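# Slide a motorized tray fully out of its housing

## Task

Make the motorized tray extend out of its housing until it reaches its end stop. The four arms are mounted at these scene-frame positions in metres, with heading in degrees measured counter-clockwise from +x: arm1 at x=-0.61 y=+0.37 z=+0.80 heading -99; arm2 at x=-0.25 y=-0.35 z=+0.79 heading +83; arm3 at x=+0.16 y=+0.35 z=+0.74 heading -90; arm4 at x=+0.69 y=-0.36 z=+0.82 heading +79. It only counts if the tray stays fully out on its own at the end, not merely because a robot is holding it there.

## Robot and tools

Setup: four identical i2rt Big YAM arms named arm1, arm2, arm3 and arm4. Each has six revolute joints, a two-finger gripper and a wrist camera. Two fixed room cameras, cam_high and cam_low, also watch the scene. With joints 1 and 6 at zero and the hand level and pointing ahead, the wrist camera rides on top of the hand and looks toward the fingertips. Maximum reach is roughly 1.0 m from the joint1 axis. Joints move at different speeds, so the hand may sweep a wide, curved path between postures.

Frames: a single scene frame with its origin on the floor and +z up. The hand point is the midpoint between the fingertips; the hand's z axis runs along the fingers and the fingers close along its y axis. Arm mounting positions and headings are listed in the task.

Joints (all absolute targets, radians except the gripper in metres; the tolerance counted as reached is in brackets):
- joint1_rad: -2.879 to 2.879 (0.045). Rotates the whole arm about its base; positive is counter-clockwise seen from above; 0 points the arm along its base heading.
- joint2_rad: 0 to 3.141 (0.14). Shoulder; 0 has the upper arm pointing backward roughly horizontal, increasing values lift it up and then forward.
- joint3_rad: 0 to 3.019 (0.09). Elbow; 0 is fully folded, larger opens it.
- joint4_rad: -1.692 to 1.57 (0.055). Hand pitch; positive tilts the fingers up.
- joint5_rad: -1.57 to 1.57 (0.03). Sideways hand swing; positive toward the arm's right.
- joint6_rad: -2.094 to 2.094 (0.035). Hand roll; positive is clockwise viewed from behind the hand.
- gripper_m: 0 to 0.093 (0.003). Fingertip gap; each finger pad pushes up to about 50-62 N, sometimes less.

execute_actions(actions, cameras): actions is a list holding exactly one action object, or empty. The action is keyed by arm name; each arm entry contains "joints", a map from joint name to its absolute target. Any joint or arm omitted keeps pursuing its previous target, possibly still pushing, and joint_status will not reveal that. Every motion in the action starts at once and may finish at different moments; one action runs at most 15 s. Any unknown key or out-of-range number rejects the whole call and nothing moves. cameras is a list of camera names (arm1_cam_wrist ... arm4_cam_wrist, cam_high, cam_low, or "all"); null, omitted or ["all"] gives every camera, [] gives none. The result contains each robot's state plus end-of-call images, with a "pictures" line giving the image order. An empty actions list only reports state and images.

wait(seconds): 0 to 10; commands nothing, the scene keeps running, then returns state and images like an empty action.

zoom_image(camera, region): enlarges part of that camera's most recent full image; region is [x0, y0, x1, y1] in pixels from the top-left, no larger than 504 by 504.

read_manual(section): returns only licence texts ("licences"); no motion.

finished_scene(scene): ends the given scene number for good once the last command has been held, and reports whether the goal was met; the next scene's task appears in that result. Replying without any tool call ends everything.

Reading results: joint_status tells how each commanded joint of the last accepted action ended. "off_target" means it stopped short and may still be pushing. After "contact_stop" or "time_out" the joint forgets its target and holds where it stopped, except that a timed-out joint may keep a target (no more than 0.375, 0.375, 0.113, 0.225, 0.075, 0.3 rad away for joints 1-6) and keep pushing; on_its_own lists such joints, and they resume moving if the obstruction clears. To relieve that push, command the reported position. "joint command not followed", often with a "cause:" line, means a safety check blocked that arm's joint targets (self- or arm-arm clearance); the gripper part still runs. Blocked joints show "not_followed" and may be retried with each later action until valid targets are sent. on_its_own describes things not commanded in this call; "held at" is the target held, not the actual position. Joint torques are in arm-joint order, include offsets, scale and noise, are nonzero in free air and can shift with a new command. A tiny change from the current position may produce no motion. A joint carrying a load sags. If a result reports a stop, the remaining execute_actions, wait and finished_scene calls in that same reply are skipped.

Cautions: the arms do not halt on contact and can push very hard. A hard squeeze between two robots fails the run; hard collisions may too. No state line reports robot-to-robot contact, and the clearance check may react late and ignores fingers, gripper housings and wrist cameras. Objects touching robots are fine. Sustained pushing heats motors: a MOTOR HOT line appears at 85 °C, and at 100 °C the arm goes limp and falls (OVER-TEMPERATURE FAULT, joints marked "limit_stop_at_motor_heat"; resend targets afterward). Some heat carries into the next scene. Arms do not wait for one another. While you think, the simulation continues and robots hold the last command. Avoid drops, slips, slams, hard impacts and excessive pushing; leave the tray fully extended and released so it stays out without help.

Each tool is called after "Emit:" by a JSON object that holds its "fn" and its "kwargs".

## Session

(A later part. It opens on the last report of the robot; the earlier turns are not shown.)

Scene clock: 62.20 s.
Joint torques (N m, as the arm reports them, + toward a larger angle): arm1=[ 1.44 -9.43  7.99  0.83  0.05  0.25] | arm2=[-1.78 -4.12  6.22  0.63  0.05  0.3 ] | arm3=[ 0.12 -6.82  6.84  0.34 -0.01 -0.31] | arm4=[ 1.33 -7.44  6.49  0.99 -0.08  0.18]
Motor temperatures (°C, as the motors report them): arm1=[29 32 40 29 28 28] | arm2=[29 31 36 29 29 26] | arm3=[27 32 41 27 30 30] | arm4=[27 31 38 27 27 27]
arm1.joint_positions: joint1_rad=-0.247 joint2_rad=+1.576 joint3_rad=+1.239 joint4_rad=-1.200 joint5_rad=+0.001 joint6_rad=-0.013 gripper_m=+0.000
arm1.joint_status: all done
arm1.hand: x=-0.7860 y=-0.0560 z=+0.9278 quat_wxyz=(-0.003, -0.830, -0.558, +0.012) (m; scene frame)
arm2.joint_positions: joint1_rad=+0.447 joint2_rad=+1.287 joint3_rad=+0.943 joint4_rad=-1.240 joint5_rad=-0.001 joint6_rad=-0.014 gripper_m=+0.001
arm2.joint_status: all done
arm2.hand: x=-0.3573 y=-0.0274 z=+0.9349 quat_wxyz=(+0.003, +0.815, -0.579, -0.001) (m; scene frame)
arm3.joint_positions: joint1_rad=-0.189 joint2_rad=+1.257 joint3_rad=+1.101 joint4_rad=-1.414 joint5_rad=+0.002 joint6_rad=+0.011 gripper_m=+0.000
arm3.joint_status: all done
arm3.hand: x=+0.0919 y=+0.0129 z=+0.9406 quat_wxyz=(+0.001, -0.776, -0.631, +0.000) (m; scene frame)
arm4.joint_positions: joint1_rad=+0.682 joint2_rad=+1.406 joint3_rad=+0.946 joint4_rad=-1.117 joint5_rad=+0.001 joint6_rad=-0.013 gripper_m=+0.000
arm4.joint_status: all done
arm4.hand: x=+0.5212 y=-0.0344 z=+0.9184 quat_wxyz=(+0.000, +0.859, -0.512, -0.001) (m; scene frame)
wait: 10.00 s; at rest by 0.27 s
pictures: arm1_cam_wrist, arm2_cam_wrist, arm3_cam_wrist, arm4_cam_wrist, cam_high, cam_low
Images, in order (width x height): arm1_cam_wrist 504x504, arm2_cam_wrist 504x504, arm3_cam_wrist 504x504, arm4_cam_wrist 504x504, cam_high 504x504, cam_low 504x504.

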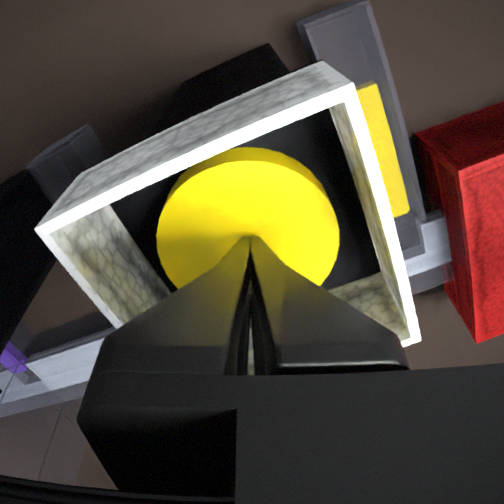

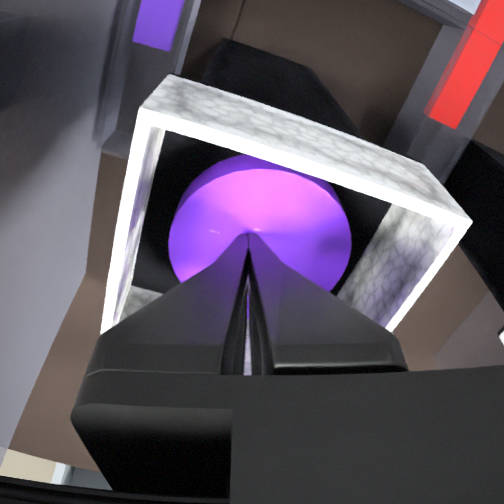

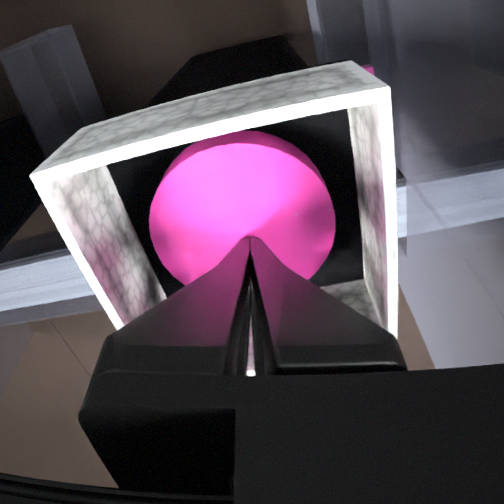

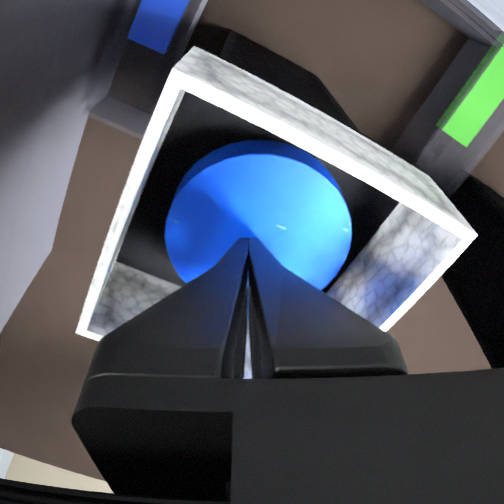

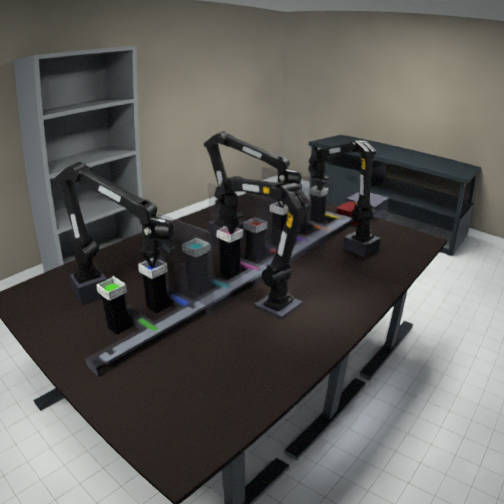

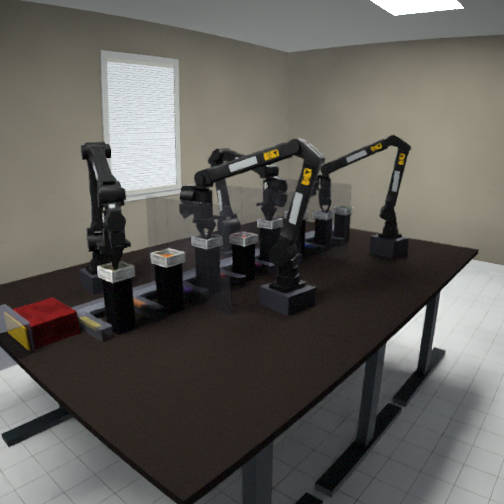

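Emit:
{"fn": "wait", "kwargs": {"seconds": 10}}

Emit:
{"fn": "wait", "kwargs": {"seconds": 10}}

Emit:
{"fn": "wait", "kwargs": {"seconds": 10}}

Emit:
{"fn": "wait", "kwargs": {"seconds": 10}}

Emit:
{"fn": "execute_actions", "kwargs": {"actions": [{"arm1":{"joints":{"joint2_rad":1.34}},"arm2":{"joints":{"joint2_rad":1.09}},"arm3":{"joints":{"joint2_rad":1.05}},"arm4":{"joints":{"joint2_rad":1.15}}}], "cameras": []}}

Emit:
{"fn": "execute_actions", "kwargs": {"actions": [{"arm1":{"joints":{"joint1_rad":0.25,"joint3_rad":1.115,"joint4_rad":-1.19}},"arm2":{"joints":{"joint1_rad":-0.215,"joint3_rad":0.895,"joint4_rad":-1.14}},"arm3":{"joints":{"joint1_rad":0.418,"joint2_rad":1.1,"joint3_rad":1.19,"joint4_rad":-1.42}},"arm4":{"joints":{"joint1_rad":0.04,"joint3_rad":0.86,"joint4_rad":-1.11}}}], "cameras": []}}

Emit:
{"fn": "execute_actions", "kwargs": {"actions": [{"arm1":{"joints":{"joint2_rad":1.555}},"arm2":{"joints":{"joint2_rad":1.4}},"arm3":{"joints":{"joint2_rad":1.39}},"arm4":{"joints":{"joint2_rad":1.395}}}], "cameras": []}}

Emit:
{"fn": "wait", "kwargs": {"seconds": 10}}

Emit:
{"fn": "zoom_image", "kwargs": {"camera": "cam_high", "region": [70,170,410,390]}}

Scene clock: 83.50 s.
Joint torques (N m, as the arm reports them, + toward a larger angle): arm1=[ 0.56 -9.54  7.73  1.02 -0.04  0.23] | arm2=[-1.81 -4.17  6.2   0.63  0.05  0.3 ] | arm3=[ 0.54 -7.15  6.81  0.32  0.   -0.3 ] | arm4=[ 1.44 -7.53  6.46  1.   -0.08  0.18]
Motor temperatures (°C, as the motors report them): arm1=[29 32 39 29 28 28] | arm2=[29 31 36 29 29 26] | arm3=[27 32 41 26 30 30] | arm4=[27 31 38 27 27 27]
arm1.joint_positions: joint1_rad=-0.247 joint2_rad=+1.576 joint3_rad=+1.239 joint4_rad=-1.200 joint5_rad=+0.001 joint6_rad=-0.013 gripper_m=+0.000
arm1.joint_status: all done
arm1.hand: x=-0.7860 y=-0.0560 z=+0.9278 quat_wxyz=(-0.003, -0.830, -0.558, +0.012) (m; scene frame)
arm2.joint_positions: joint1_rad=+0.447 joint2_rad=+1.287 joint3_rad=+0.943 joint4_rad=-1.240 joint5_rad=-0.001 joint6_rad=-0.014 gripper_m=+0.001
arm2.joint_status: all done
arm2.hand: x=-0.3573 y=-0.0274 z=+0.9349 quat_wxyz=(+0.003, +0.815, -0.579, -0.001) (m; scene frame)
arm3.joint_positions: joint1_rad=-0.189 joint2_rad=+1.257 joint3_rad=+1.101 joint4_rad=-1.414 joint5_rad=+0.002 joint6_rad=+0.011 gripper_m=+0.000
arm3.joint_status: all done
arm3.hand: x=+0.0919 y=+0.0129 z=+0.9406 quat_wxyz=(+0.001, -0.776, -0.631, +0.000) (m; scene frame)
arm4.joint_positions: joint1_rad=+0.682 joint2_rad=+1.406 joint3_rad=+0.946 joint4_rad=-1.117 joint5_rad=+0.001 joint6_rad=-0.013 gripper_m=+0.000
arm4.joint_status: all done
arm4.hand: x=+0.5212 y=-0.0344 z=+0.9184 quat_wxyz=(+0.000, +0.859, -0.512, -0.001) (m; scene frame)
wait: 10.00 s; at rest from the start
pictures: arm1_cam_wrist, arm2_cam_wrist, arm3_cam_wrist, arm4_cam_wrist, cam_high, cam_low
Images, in order (width x height): arm1_cam_wrist 504x504, arm2_cam_wrist 504x504, arm3_cam_wrist 504x504, arm4_cam_wrist 504x504, cam_high 504x504, cam_low 504x504.

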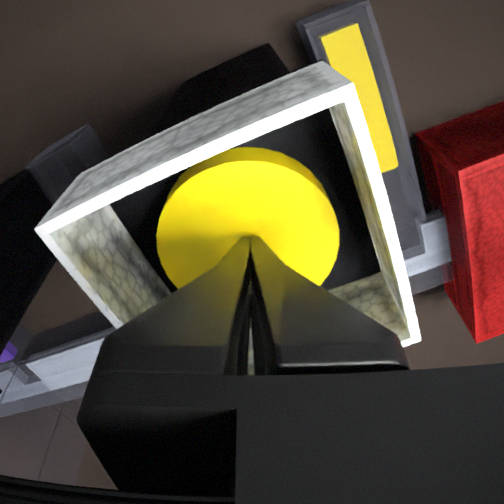

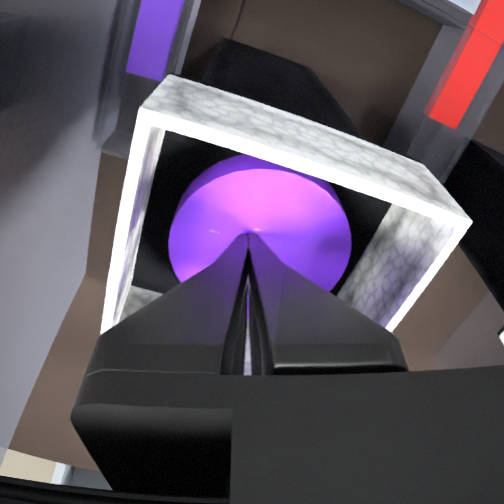

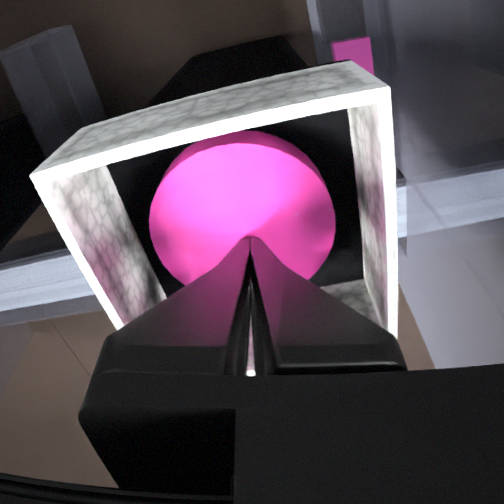

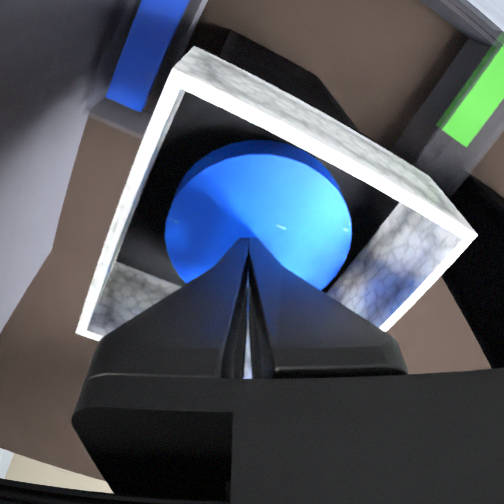

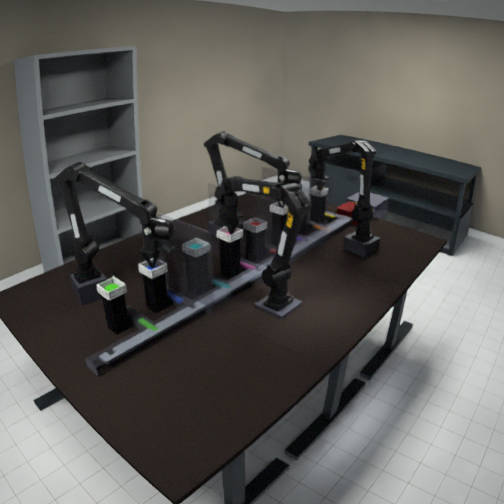

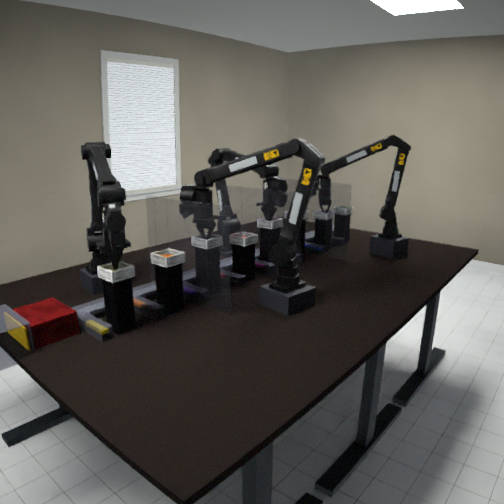

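Scene clock: 93.50 s.
Joint torques (N m, as the arm reports them, + toward a larger angle): arm1=[ 1.41 -9.36  7.74  1.02  0.03  0.27] | arm2=[-1.84 -4.13  6.21  0.63  0.05  0.3 ] | arm3=[ 0.47 -7.12  6.8   0.23  0.01 -0.34] | arm4=[ 1.5  -7.34  6.46  0.96 -0.08  0.17]
Motor temperatures (°C, as the motors report them): arm1=[29 32 39 29 28 28] | arm2=[29 31 36 29 29 26] | arm3=[27 32 41 26 30 30] | arm4=[27 31 38 27 27 27]
arm1.joint_positions: joint1_rad=-0.247 joint2_rad=+1.576 joint3_rad=+1.239 joint4_rad=-1.200 joint5_rad=+0.001 joint6_rad=-0.013 gripper_m=+0.000
arm1.joint_status: all done
arm1.hand: x=-0.7860 y=-0.0560 z=+0.9278 quat_wxyz=(-0.003, -0.830, -0.558, +0.012) (m; scene frame)
arm2.joint_positions: joint1_rad=+0.447 joint2_rad=+1.287 joint3_rad=+0.943 joint4_rad=-1.240 joint5_rad=-0.001 joint6_rad=-0.014 gripper_m=+0.001
arm2.joint_status: all done
arm2.hand: x=-0.3573 y=-0.0274 z=+0.9349 quat_wxyz=(+0.003, +0.815, -0.579, -0.001) (m; scene frame)
arm3.joint_positions: joint1_rad=-0.189 joint2_rad=+1.257 joint3_rad=+1.101 joint4_rad=-1.414 joint5_rad=+0.002 joint6_rad=+0.011 gripper_m=+0.000
arm3.joint_status: all done
arm3.hand: x=+0.0919 y=+0.0129 z=+0.9406 quat_wxyz=(+0.001, -0.776, -0.631, +0.000) (m; scene frame)
arm4.joint_positions: joint1_rad=+0.682 joint2_rad=+1.406 joint3_rad=+0.946 joint4_rad=-1.117 joint5_rad=+0.001 joint6_rad=-0.013 gripper_m=+0.000
arm4.joint_status: all done
arm4.hand: x=+0.5212 y=-0.0344 z=+0.9184 quat_wxyz=(+0.000, +0.859, -0.512, -0.001) (m; scene frame)
wait: 10.00 s; at rest by 0.27 s
pictures: arm1_cam_wrist, arm2_cam_wrist, arm3_cam_wrist, arm4_cam_wrist, cam_high, cam_low
Images, in order (width x height): arm1_cam_wrist 504x504, arm2_cam_wrist 504x504, arm3_cam_wrist 504x504, arm4_cam_wrist 504x504, cam_high 504x504, cam_low 504x504.

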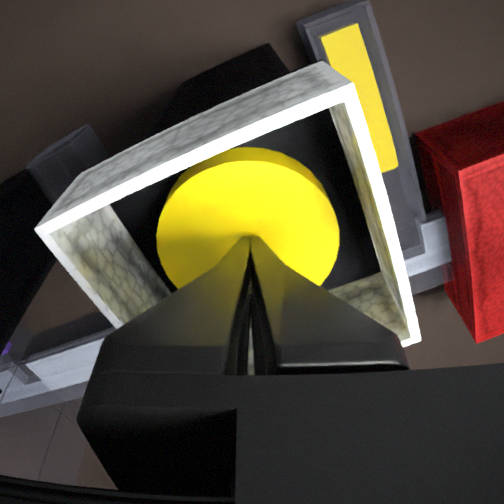

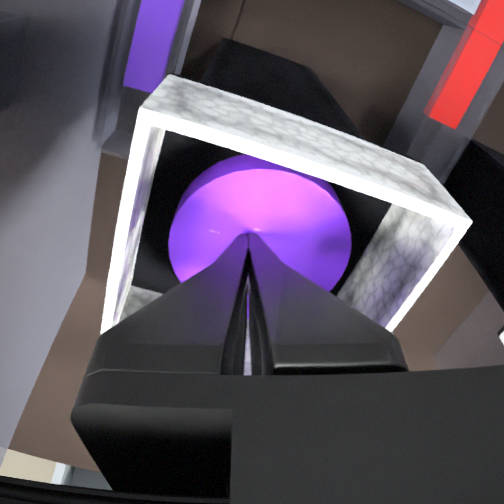

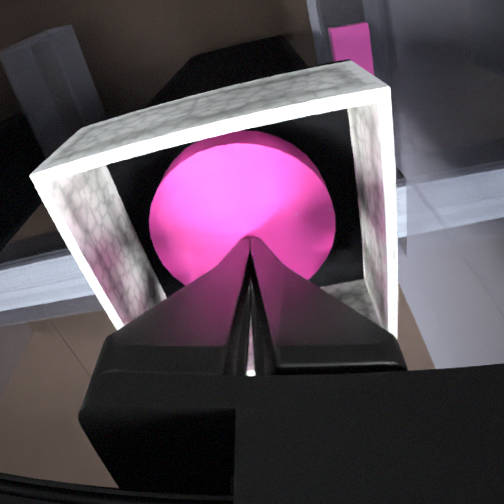

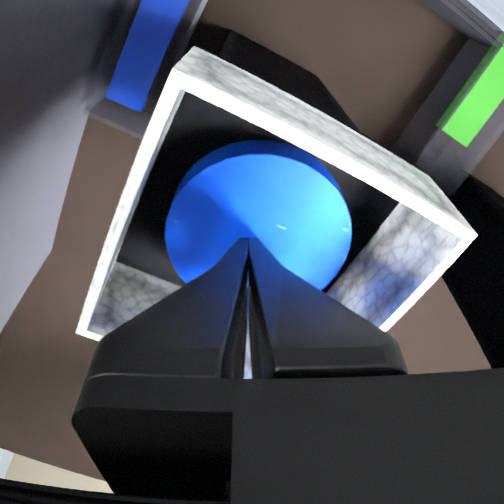

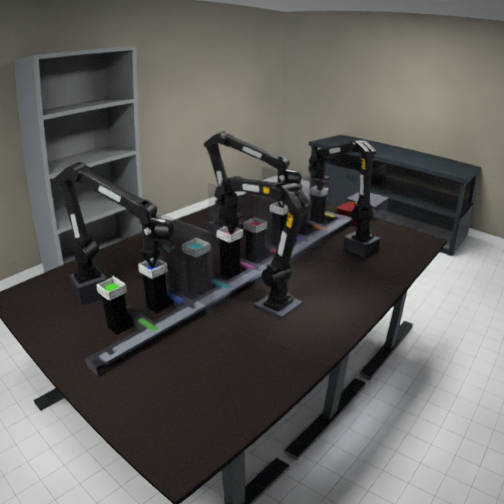

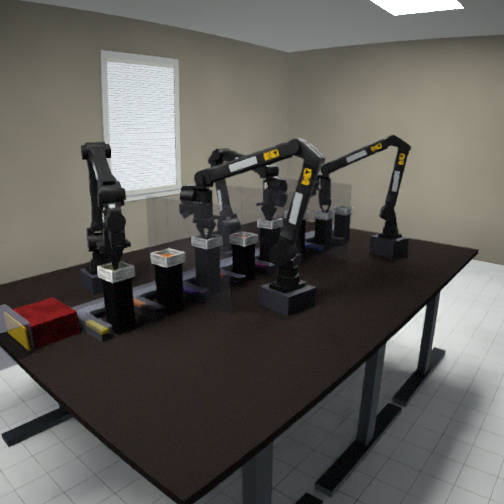

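Scene clock: 103.50 s.
Joint torques (N m, as the arm reports them, + toward a larger angle): arm1=[ 1.03 -9.52  7.88  0.89  0.02  0.25] | arm2=[-1.77 -4.09  6.2   0.64  0.05  0.3 ] | arm3=[ 0.46 -7.52  6.83  0.39 -0.03 -0.29] | arm4=[ 1.59 -7.67  6.52  0.95 -0.08  0.17]
Motor temperatures (°C, as the motors report them): arm1=[29 32 39 29 28 28] | arm2=[29 31 36 29 29 26] | arm3=[27 32 41 26 30 30] | arm4=[27 31 38 27 27 27]
arm1.joint_positions: joint1_rad=-0.247 joint2_rad=+1.576 joint3_rad=+1.239 joint4_rad=-1.200 joint5_rad=+0.001 joint6_rad=-0.013 gripper_m=+0.000
arm1.joint_status: all done
arm1.hand: x=-0.7860 y=-0.0560 z=+0.9278 quat_wxyz=(-0.003, -0.830, -0.558, +0.012) (m; scene frame)
arm2.joint_positions: joint1_rad=+0.447 joint2_rad=+1.287 joint3_rad=+0.943 joint4_rad=-1.240 joint5_rad=-0.001 joint6_rad=-0.014 gripper_m=+0.001
arm2.joint_status: all done
arm2.hand: x=-0.3573 y=-0.0274 z=+0.9349 quat_wxyz=(+0.003, +0.815, -0.579, -0.001) (m; scene frame)
arm3.joint_positions: joint1_rad=-0.189 joint2_rad=+1.257 joint3_rad=+1.101 joint4_rad=-1.414 joint5_rad=+0.002 joint6_rad=+0.011 gripper_m=+0.000
arm3.joint_status: all done
arm3.hand: x=+0.0919 y=+0.0129 z=+0.9406 quat_wxyz=(+0.001, -0.776, -0.631, +0.000) (m; scene frame)
arm4.joint_positions: joint1_rad=+0.682 joint2_rad=+1.406 joint3_rad=+0.946 joint4_rad=-1.117 joint5_rad=+0.001 joint6_rad=-0.013 gripper_m=+0.000
arm4.joint_status: all done
arm4.hand: x=+0.5212 y=-0.0344 z=+0.9184 quat_wxyz=(+0.000, +0.859, -0.512, -0.001) (m; scene frame)
wait: 10.00 s; at rest by 0.27 s
pictures: arm1_cam_wrist, arm2_cam_wrist, arm3_cam_wrist, arm4_cam_wrist, cam_high, cam_low
Images, in order (width x height): arm1_cam_wrist 504x504, arm2_cam_wrist 504x504, arm3_cam_wrist 504x504, arm4_cam_wrist 504x504, cam_high 504x504, cam_low 504x504.

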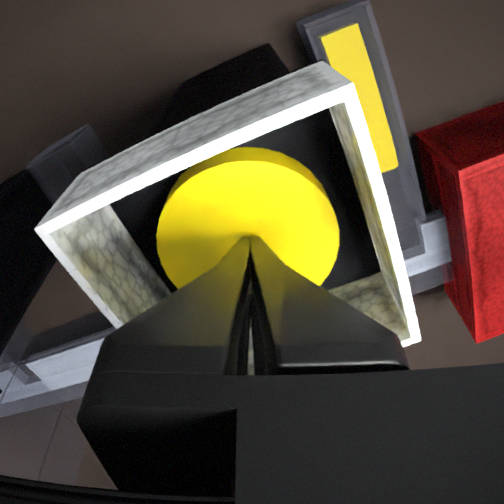

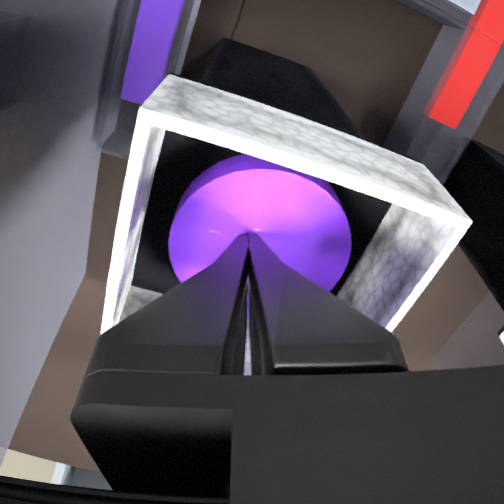

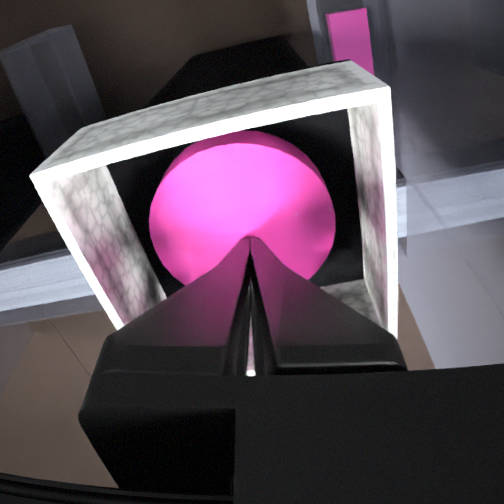

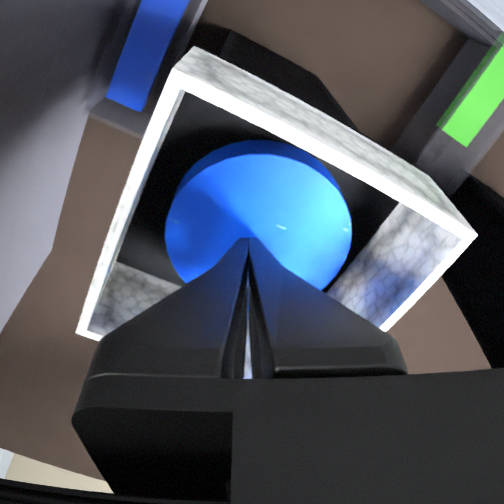

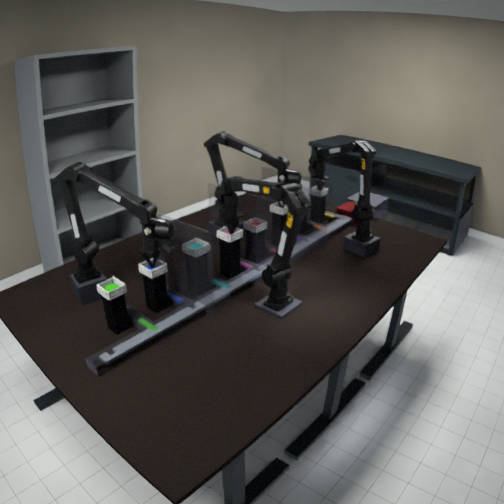

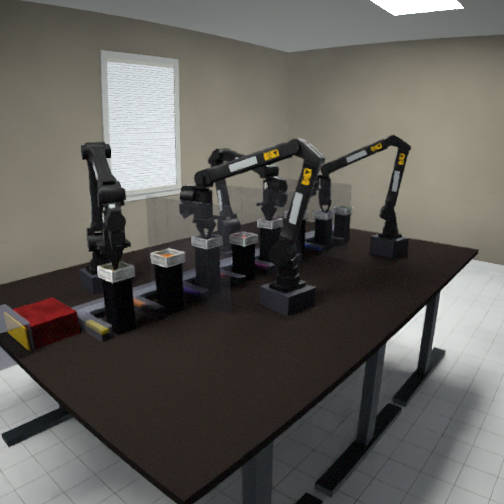

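Scene clock: 113.50 s.
Joint torques (N m, as the arm reports them, + toward a larger angle): arm1=[ 1.37 -9.21  7.66  0.6   0.04  0.23] | arm2=[-1.77 -4.17  6.21  0.62  0.05  0.3 ] | arm3=[ 0.43 -6.76  6.88  0.33 -0.03 -0.29] | arm4=[ 1.5  -7.63  6.45  0.95 -0.08  0.17]
Motor temperatures (°C, as the motors report them): arm1=[29 32 40 29 28 28] | arm2=[29 31 36 29 29 26] | arm3=[27 32 41 26 30 30] | arm4=[27 31 38 27 27 27]
arm1.joint_positions: joint1_rad=-0.247 joint2_rad=+1.576 joint3_rad=+1.239 joint4_rad=-1.200 joint5_rad=+0.001 joint6_rad=-0.013 gripper_m=+0.000
arm1.joint_status: all done
arm1.hand: x=-0.7860 y=-0.0560 z=+0.9278 quat_wxyz=(-0.003, -0.830, -0.558, +0.012) (m; scene frame)
arm2.joint_positions: joint1_rad=+0.447 joint2_rad=+1.287 joint3_rad=+0.943 joint4_rad=-1.240 joint5_rad=-0.001 joint6_rad=-0.014 gripper_m=+0.001
arm2.joint_status: all done
arm2.hand: x=-0.3573 y=-0.0274 z=+0.9349 quat_wxyz=(+0.003, +0.815, -0.579, -0.001) (m; scene frame)
arm3.joint_positions: joint1_rad=-0.189 joint2_rad=+1.257 joint3_rad=+1.101 joint4_rad=-1.414 joint5_rad=+0.002 joint6_rad=+0.011 gripper_m=+0.000
arm3.joint_status: all done
arm3.hand: x=+0.0919 y=+0.0129 z=+0.9406 quat_wxyz=(+0.001, -0.776, -0.631, +0.000) (m; scene frame)
arm4.joint_positions: joint1_rad=+0.682 joint2_rad=+1.406 joint3_rad=+0.946 joint4_rad=-1.117 joint5_rad=+0.001 joint6_rad=-0.013 gripper_m=+0.000
arm4.joint_status: all done
arm4.hand: x=+0.5212 y=-0.0344 z=+0.9184 quat_wxyz=(+0.000, +0.859, -0.512, -0.001) (m; scene frame)
wait: 10.00 s; at rest by 0.27 s
pictures: arm1_cam_wrist, arm2_cam_wrist, arm3_cam_wrist, arm4_cam_wrist, cam_high, cam_low
Images, in order (width x height): arm1_cam_wrist 504x504, arm2_cam_wrist 504x504, arm3_cam_wrist 504x504, arm4_cam_wrist 504x504, cam_high 504x504, cam_low 504x504.

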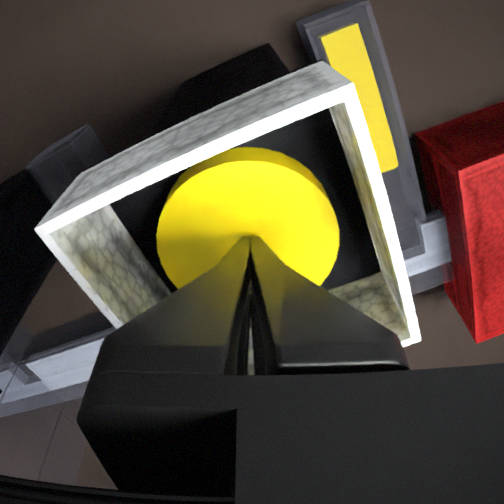

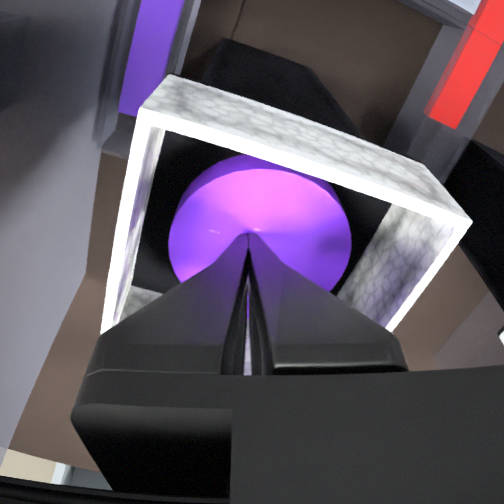

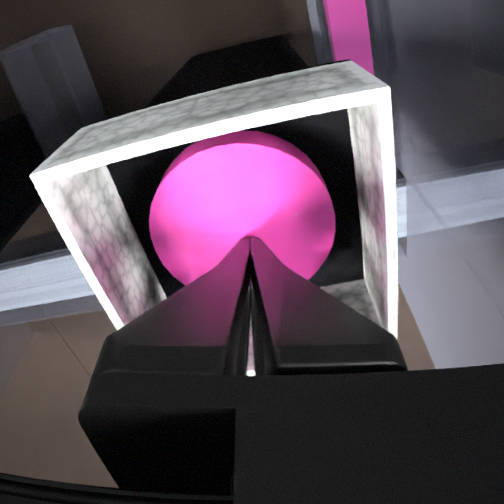

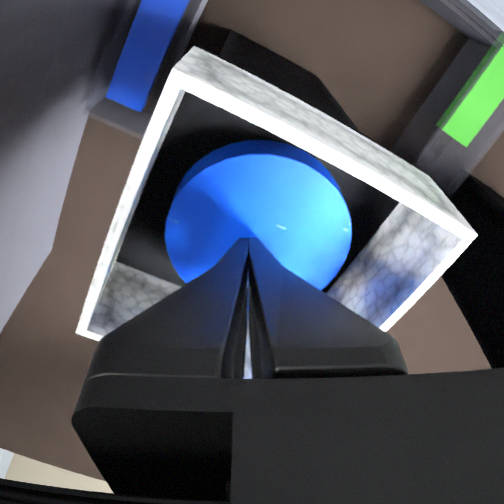

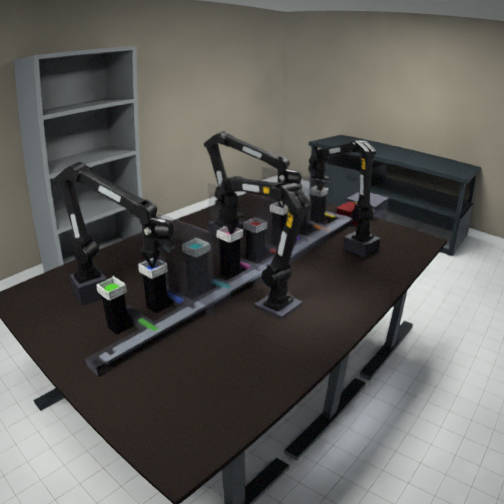

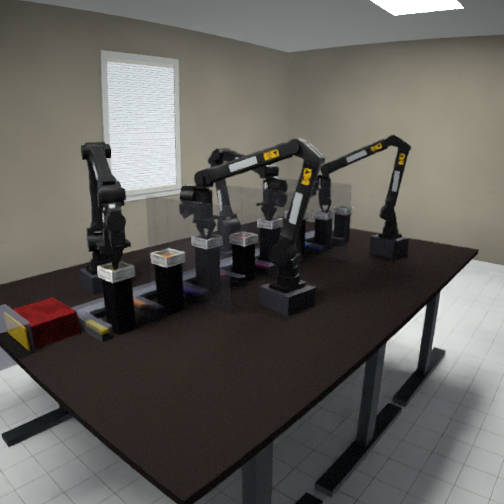

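Scene clock: 114.80 s.
Joint torques (N m, as the arm reports them, + toward a larger angle): arm1=[  0.99 -11.67   9.32   1.13   0.01   0.22] | arm2=[-1.86 -4.35  7.83  0.94  0.05  0.3 ] | arm3=[ 0.49 -7.11  8.64  0.59 -0.03 -0.32] | arm4=[ 1.41 -7.06  8.29  1.52 -0.08  0.17]
Motor temperatures (°C, as the motors report them): arm1=[29 32 40 29 28 28] | arm2=[29 31 37 29 29 26] | arm3=[27 32 41 26 30 30] | arm4=[27 31 38 27 27 27]
arm1.joint_positions: joint1_rad=-0.247 joint2_rad=+1.335 joint3_rad=+1.230 joint4_rad=-1.197 joint5_rad=+0.001 joint6_rad=-0.013 gripper_m=+0.000
arm1.joint_status: all done
arm1.hand: x=-0.7795 y=-0.0425 z=+1.0287 quat_wxyz=(-0.067, -0.822, -0.554, +0.110) (m; scene frame)
arm2.joint_positions: joint1_rad=+0.447 joint2_rad=+1.079 joint3_rad=+0.929 joint4_rad=-1.237 joint5_rad=-0.001 joint6_rad=-0.014 gripper_m=+0.001
arm2.joint_status: all done
arm2.hand: x=-0.3530 y=-0.0392 z=+0.9943 quat_wxyz=(-0.055, +0.811, -0.577, -0.081) (m; scene frame)
arm3.joint_positions: joint1_rad=-0.189 joint2_rad=+1.042 joint3_rad=+1.083 joint4_rad=-1.414 joint5_rad=+0.002 joint6_rad=+0.011 gripper_m=+0.000
arm3.joint_status: all done
arm3.hand: x=+0.0972 y=+0.0399 z=+1.0003 quat_wxyz=(-0.061, -0.772, -0.628, +0.075) (m; scene frame)
arm4.joint_positions: joint1_rad=+0.682 joint2_rad=+1.138 joint3_rad=+0.935 joint4_rad=-1.117 joint5_rad=+0.001 joint6_rad=-0.013 gripper_m=+0.000
arm4.joint_status: all done
arm4.hand: x=+0.5252 y=-0.0415 z=+1.0060 quat_wxyz=(-0.067, +0.852, -0.508, -0.110) (m; scene frame)
pictures: none
No camera images: the call's "cameras" was empty. Leave "cameras" out to get every camera's image.

Scene clock: 116.07 s.
Joint torques (N m, as the arm reports them, + toward a larger angle): arm1=[  0.95 -11.05   8.91   1.     0.06   0.2 ] | arm2=[-1.43 -4.62  7.84  1.44  0.05  0.3 ] | arm3=[ 0.29 -8.76 11.83  0.7  -0.02 -0.35] | arm4=[ 0.51 -7.1   8.13  1.32 -0.08  0.17]
Motor temperatures (°C, as the motors report them): arm1=[29 32 40 29 28 28] | arm2=[29 31 37 29 29 26] | arm3=[27 32 42 26 30 30] | arm4=[27 31 39 27 27 27]
arm1.joint_positions: joint1_rad=+0.251 joint2_rad=+1.342 joint3_rad=+1.113 joint4_rad=-1.197 joint5_rad=-0.001 joint6_rad=-0.013 gripper_m=+0.000
arm1.joint_status: all done
arm1.hand: x=-0.5664 y=-0.0404 z=+0.9755 quat_wxyz=(-0.049, -0.665, -0.744, +0.045) (m; scene frame)
arm2.joint_positions: joint1_rad=-0.215 joint2_rad=+1.081 joint3_rad=+0.904 joint4_rad=-1.149 joint5_rad=-0.001 joint6_rad=-0.014 gripper_m=+0.001
arm2.joint_status: all done
arm2.hand: x=-0.1372 y=-0.0287 z=+0.9855 quat_wxyz=(-0.099, +0.577, -0.807, -0.077) (m; scene frame)
arm3.joint_positions: joint1_rad=+0.417 joint2_rad=+1.103 joint3_rad=+1.148 joint4_rad=-1.414 joint5_rad=+0.002 joint6_rad=+0.011 gripper_m=+0.000
arm3.joint_status: all done
arm3.hand: x=+0.2961 y=+0.0389 z=+1.0099 quat_wxyz=(-0.084, -0.549, -0.830, +0.054) (m; scene frame)
arm4.joint_positions: joint1_rad=+0.047 joint2_rad=+1.142 joint3_rad=+0.864 joint4_rad=-1.117 joint5_rad=+0.001 joint6_rad=-0.013 gripper_m=+0.000
arm4.joint_status: all done
arm4.hand: x=+0.7429 y=-0.0279 z=+0.9734 quat_wxyz=(-0.067, +0.653, -0.752, -0.060) (m; scene frame)
pictures: none
No camera images: the call's "cameras" was empty. Leave "cameras" out to get every camera's image.

Scene clock: 117.03 s.
Joint torques (N m, as the arm reports them, + toward a larger angle): arm1=[ 1.04 -7.93  6.55  0.79  0.03  0.19] | arm2=[-1.48 -4.51  6.01  0.78  0.04  0.3 ] | arm3=[ 0.59 -8.19  7.75  0.64 -0.01 -0.31] | arm4=[ 0.48 -6.41  6.19  0.9  -0.07  0.16]
Motor temperatures (°C, as the motors report them): arm1=[29 32 40 29 28 28] | arm2=[29 31 37 29 29 26] | arm3=[27 32 42 26 30 30] | arm4=[27 31 39 27 27 27]
arm1.joint_positions: joint1_rad=+0.251 joint2_rad=+1.494 joint3_rad=+1.138 joint4_rad=-1.197 joint5_rad=+0.000 joint6_rad=-0.013 gripper_m=+0.000
arm1.joint_status: all done
arm1.hand: x=-0.5654 y=-0.0530 z=+0.9250 quat_wxyz=(-0.002, -0.667, -0.745, +0.003) (m; scene frame)
arm2.joint_positions: joint1_rad=-0.215 joint2_rad=+1.353 joint3_rad=+0.917 joint4_rad=-1.146 joint5_rad=-0.001 joint6_rad=-0.014 gripper_m=+0.001
arm2.joint_status: all done
arm2.hand: x=-0.1343 y=-0.0179 z=+0.9024 quat_wxyz=(+0.006, +0.582, -0.813, -0.004) (m; scene frame)
arm3.joint_positions: joint1_rad=+0.417 joint2_rad=+1.344 joint3_rad=+1.201 joint4_rad=-1.421 joint5_rad=+0.002 joint6_rad=+0.010 gripper_m=+0.000
arm3.joint_status: all done
arm3.hand: x=+0.3121 y=+0.0026 z=+0.9487 quat_wxyz=(-0.002, -0.552, -0.834, +0.001) (m; scene frame)
arm4.joint_positions: joint1_rad=+0.047 joint2_rad=+1.348 joint3_rad=+0.879 joint4_rad=-1.116 joint5_rad=+0.001 joint6_rad=-0.013 gripper_m=+0.000
arm4.joint_status: all done
arm4.hand: x=+0.7434 y=-0.0225 z=+0.9136 quat_wxyz=(+0.006, +0.656, -0.754, +0.002) (m; scene frame)
pictures: none
No camera images: the call's "cameras" was empty. Leave "cameras" out to get every camera's image.

Scene clock: 127.03 s.
Joint torques (N m, as the arm reports them, + toward a larger angle): arm1=[ 0.96 -8.62  6.58  0.67  0.07  0.16] | arm2=[-1.42 -4.57  6.    0.79  0.04  0.3 ] | arm3=[ 0.54 -8.31  7.66  0.66 -0.01 -0.29] | arm4=[ 0.46 -6.35  6.22  0.84 -0.08  0.16]
Motor temperatures (°C, as the motors report them): arm1=[29 32 39 29 28 28] | arm2=[29 31 37 29 29 26] | arm3=[27 32 43 26 30 30] | arm4=[27 31 38 27 27 27]
arm1.joint_positions: joint1_rad=+0.251 joint2_rad=+1.494 joint3_rad=+1.138 joint4_rad=-1.197 joint5_rad=+0.000 joint6_rad=-0.013 gripper_m=+0.000
arm1.joint_status: all done
arm1.hand: x=-0.5654 y=-0.0530 z=+0.9250 quat_wxyz=(-0.002, -0.667, -0.745, +0.003) (m; scene frame)
arm2.joint_positions: joint1_rad=-0.215 joint2_rad=+1.353 joint3_rad=+0.917 joint4_rad=-1.146 joint5_rad=-0.001 joint6_rad=-0.014 gripper_m=+0.001
arm2.joint_status: all done
arm2.hand: x=-0.1343 y=-0.0179 z=+0.9024 quat_wxyz=(+0.006, +0.582, -0.813, -0.004) (m; scene frame)
arm3.joint_positions: joint1_rad=+0.417 joint2_rad=+1.344 joint3_rad=+1.201 joint4_rad=-1.421 joint5_rad=+0.002 joint6_rad=+0.010 gripper_m=+0.000
arm3.joint_status: all done
arm3.hand: x=+0.3121 y=+0.0026 z=+0.9487 quat_wxyz=(-0.002, -0.552, -0.834, +0.001) (m; scene frame)
arm4.joint_positions: joint1_rad=+0.047 joint2_rad=+1.348 joint3_rad=+0.879 joint4_rad=-1.116 joint5_rad=+0.001 joint6_rad=-0.013 gripper_m=+0.000
arm4.joint_status: all done
arm4.hand: x=+0.7434 y=-0.0225 z=+0.9136 quat_wxyz=(+0.006, +0.656, -0.754, +0.002) (m; scene frame)
wait: 10.00 s; at rest by 0.27 s
pictures: arm1_cam_wrist, arm2_cam_wrist, arm3_cam_wrist, arm4_cam_wrist, cam_high, cam_low
Images, in order (width x height): arm1_cam_wrist 504x504, arm2_cam_wrist 504x504, arm3_cam_wrist 504x504, arm4_cam_wrist 504x504, cam_high 504x504, cam_low 504x504.

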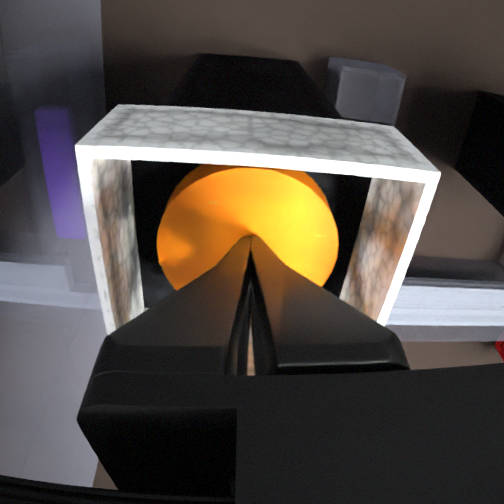

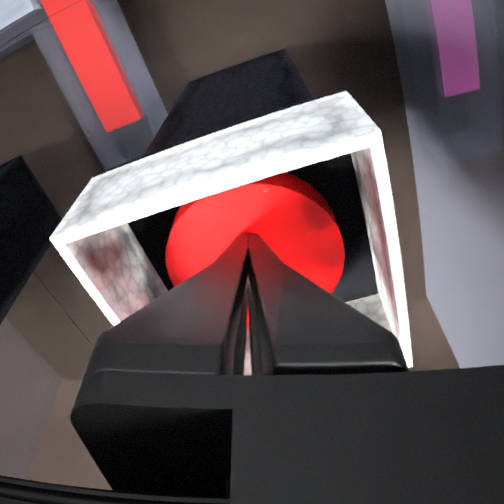

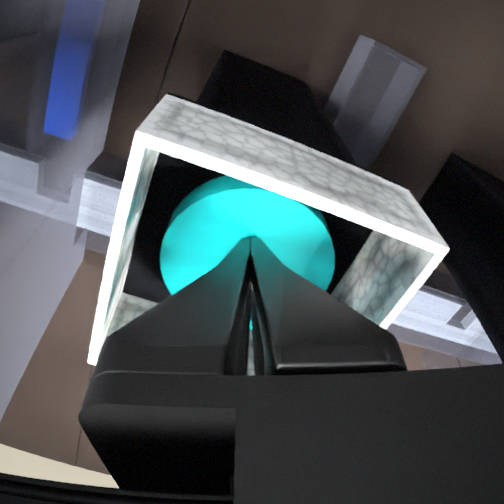

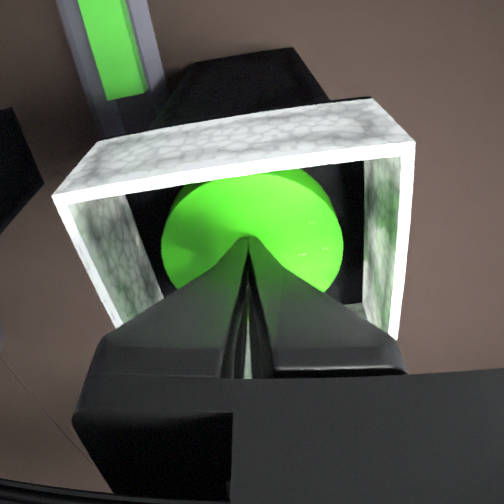

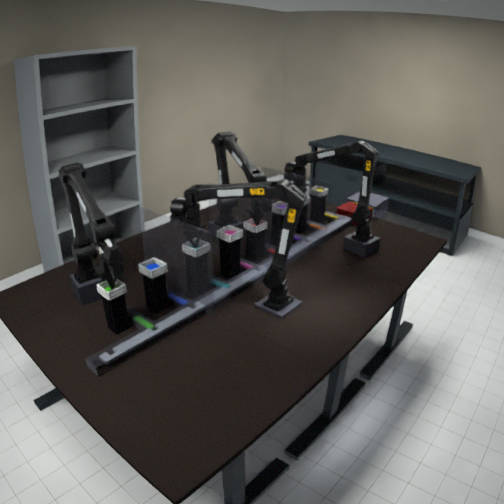

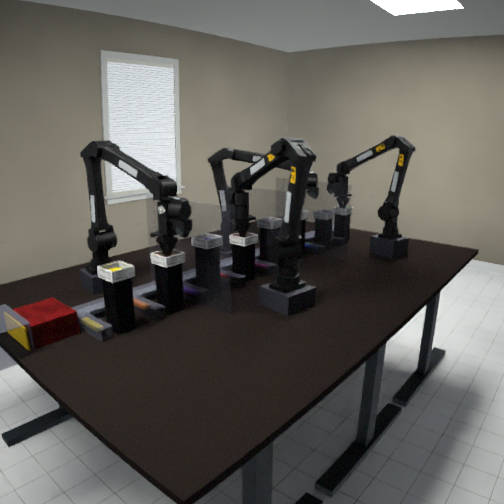

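Region (70, 170, 410, 390) of cam_high's 504x504 image, scaled by 1.482, with more detail than that image has; it fills the top 326 rows of this view, and the rest is white.

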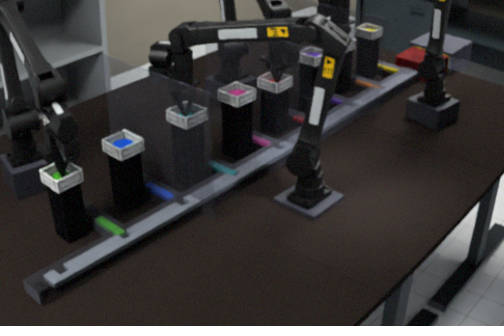

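Emit:
{"fn": "wait", "kwargs": {"seconds": 8}}

Emit:
{"fn": "zoom_image", "kwargs": {"camera": "cam_high", "region": [70,170,410,390]}}

Scene clock: 138.10 s.
Joint torques (N m, as the arm reports them, + toward a larger angle): arm1=[ 1.38 -7.61  6.49  0.75  0.03  0.23] | arm2=[-1.44 -4.58  5.99  0.8   0.04  0.3 ] | arm3=[ 0.36 -8.26  7.71  0.7  -0.02 -0.34] | arm4=[ 0.52 -6.32  6.2   0.87 -0.08  0.17]
Motor temperatures (°C, as the motors report them): arm1=[29 32 39 29 28 28] | arm2=[29 31 37 29 29 26] | arm3=[27 32 43 26 30 30] | arm4=[27 31 38 27 27 27]
arm1.joint_positions: joint1_rad=+0.251 joint2_rad=+1.494 joint3_rad=+1.138 joint4_rad=-1.197 joint5_rad=+0.000 joint6_rad=-0.013 gripper_m=+0.000
arm1.joint_status: all done
arm1.hand: x=-0.5654 y=-0.0530 z=+0.9250 quat_wxyz=(-0.002, -0.667, -0.745, +0.003) (m; scene frame)
arm2.joint_positions: joint1_rad=-0.215 joint2_rad=+1.353 joint3_rad=+0.917 joint4_rad=-1.146 joint5_rad=-0.001 joint6_rad=-0.014 gripper_m=+0.001
arm2.joint_status: all done
arm2.hand: x=-0.1343 y=-0.0179 z=+0.9024 quat_wxyz=(+0.006, +0.582, -0.813, -0.004) (m; scene frame)
arm3.joint_positions: joint1_rad=+0.417 joint2_rad=+1.344 joint3_rad=+1.201 joint4_rad=-1.421 joint5_rad=+0.002 joint6_rad=+0.010 gripper_m=+0.000
arm3.joint_status: all done
arm3.hand: x=+0.3121 y=+0.0026 z=+0.9487 quat_wxyz=(-0.002, -0.552, -0.834, +0.001) (m; scene frame)
arm4.joint_positions: joint1_rad=+0.047 joint2_rad=+1.348 joint3_rad=+0.879 joint4_rad=-1.116 joint5_rad=+0.001 joint6_rad=-0.013 gripper_m=+0.000
arm4.joint_status: all done
arm4.hand: x=+0.7434 y=-0.0225 z=+0.9136 quat_wxyz=(+0.006, +0.656, -0.754, +0.002) (m; scene frame)
wait: 8.00 s; at rest from the start
pictures: arm1_cam_wrist, arm2_cam_wrist, arm3_cam_wrist, arm4_cam_wrist, cam_high, cam_low
Images, in order (width x height): arm1_cam_wrist 504x504, arm2_cam_wrist 504x504, arm3_cam_wrist 504x504, arm4_cam_wrist 504x504, cam_high 504x504, cam_low 504x504.

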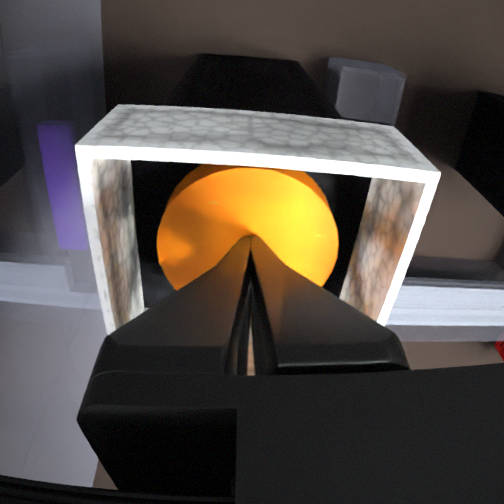

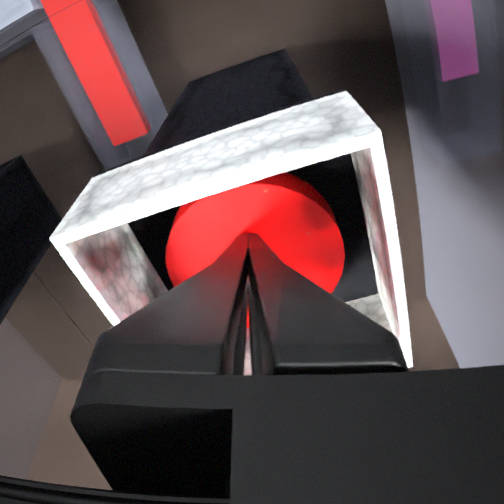

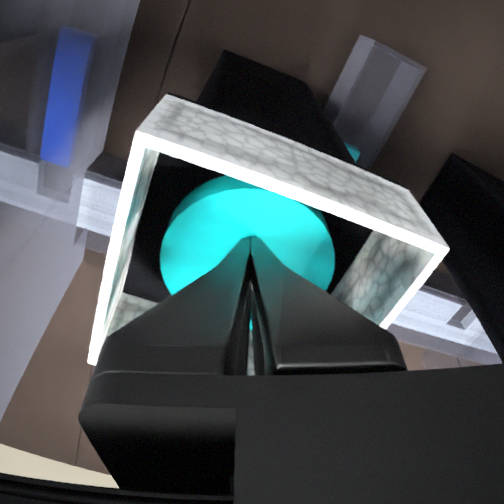

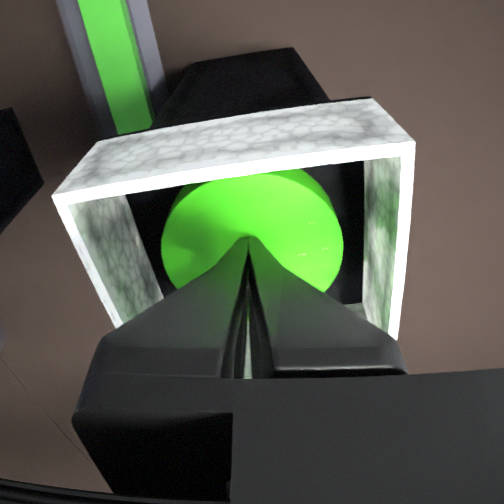

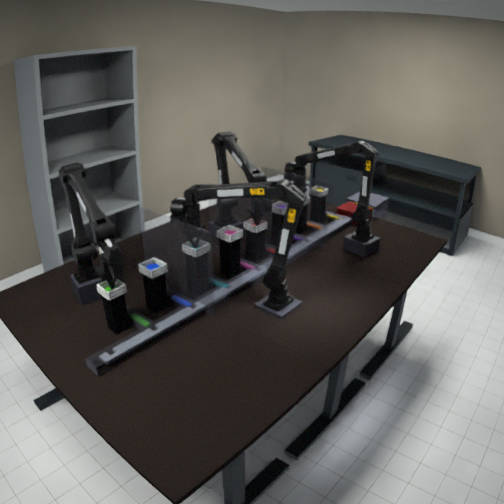

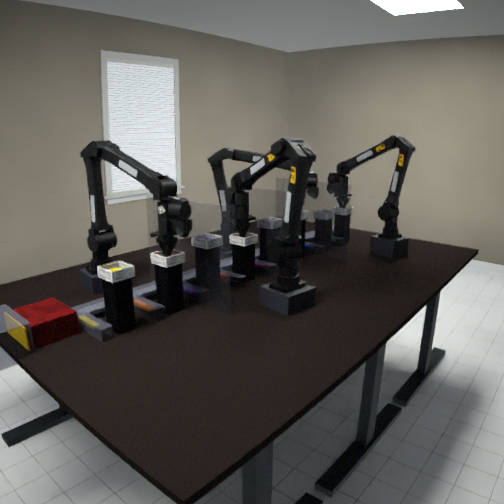

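Region (70, 170, 410, 390) of cam_high's 504x504 image, scaled by 1.482, with more detail than that image has; it fills the top 326 rows of this view, and the rest is white.

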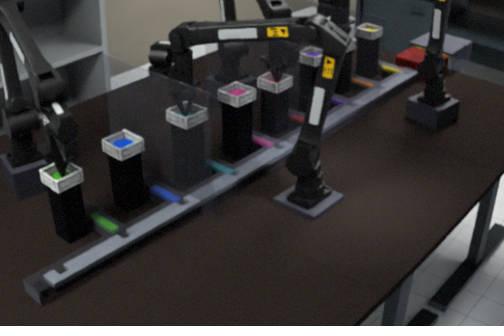

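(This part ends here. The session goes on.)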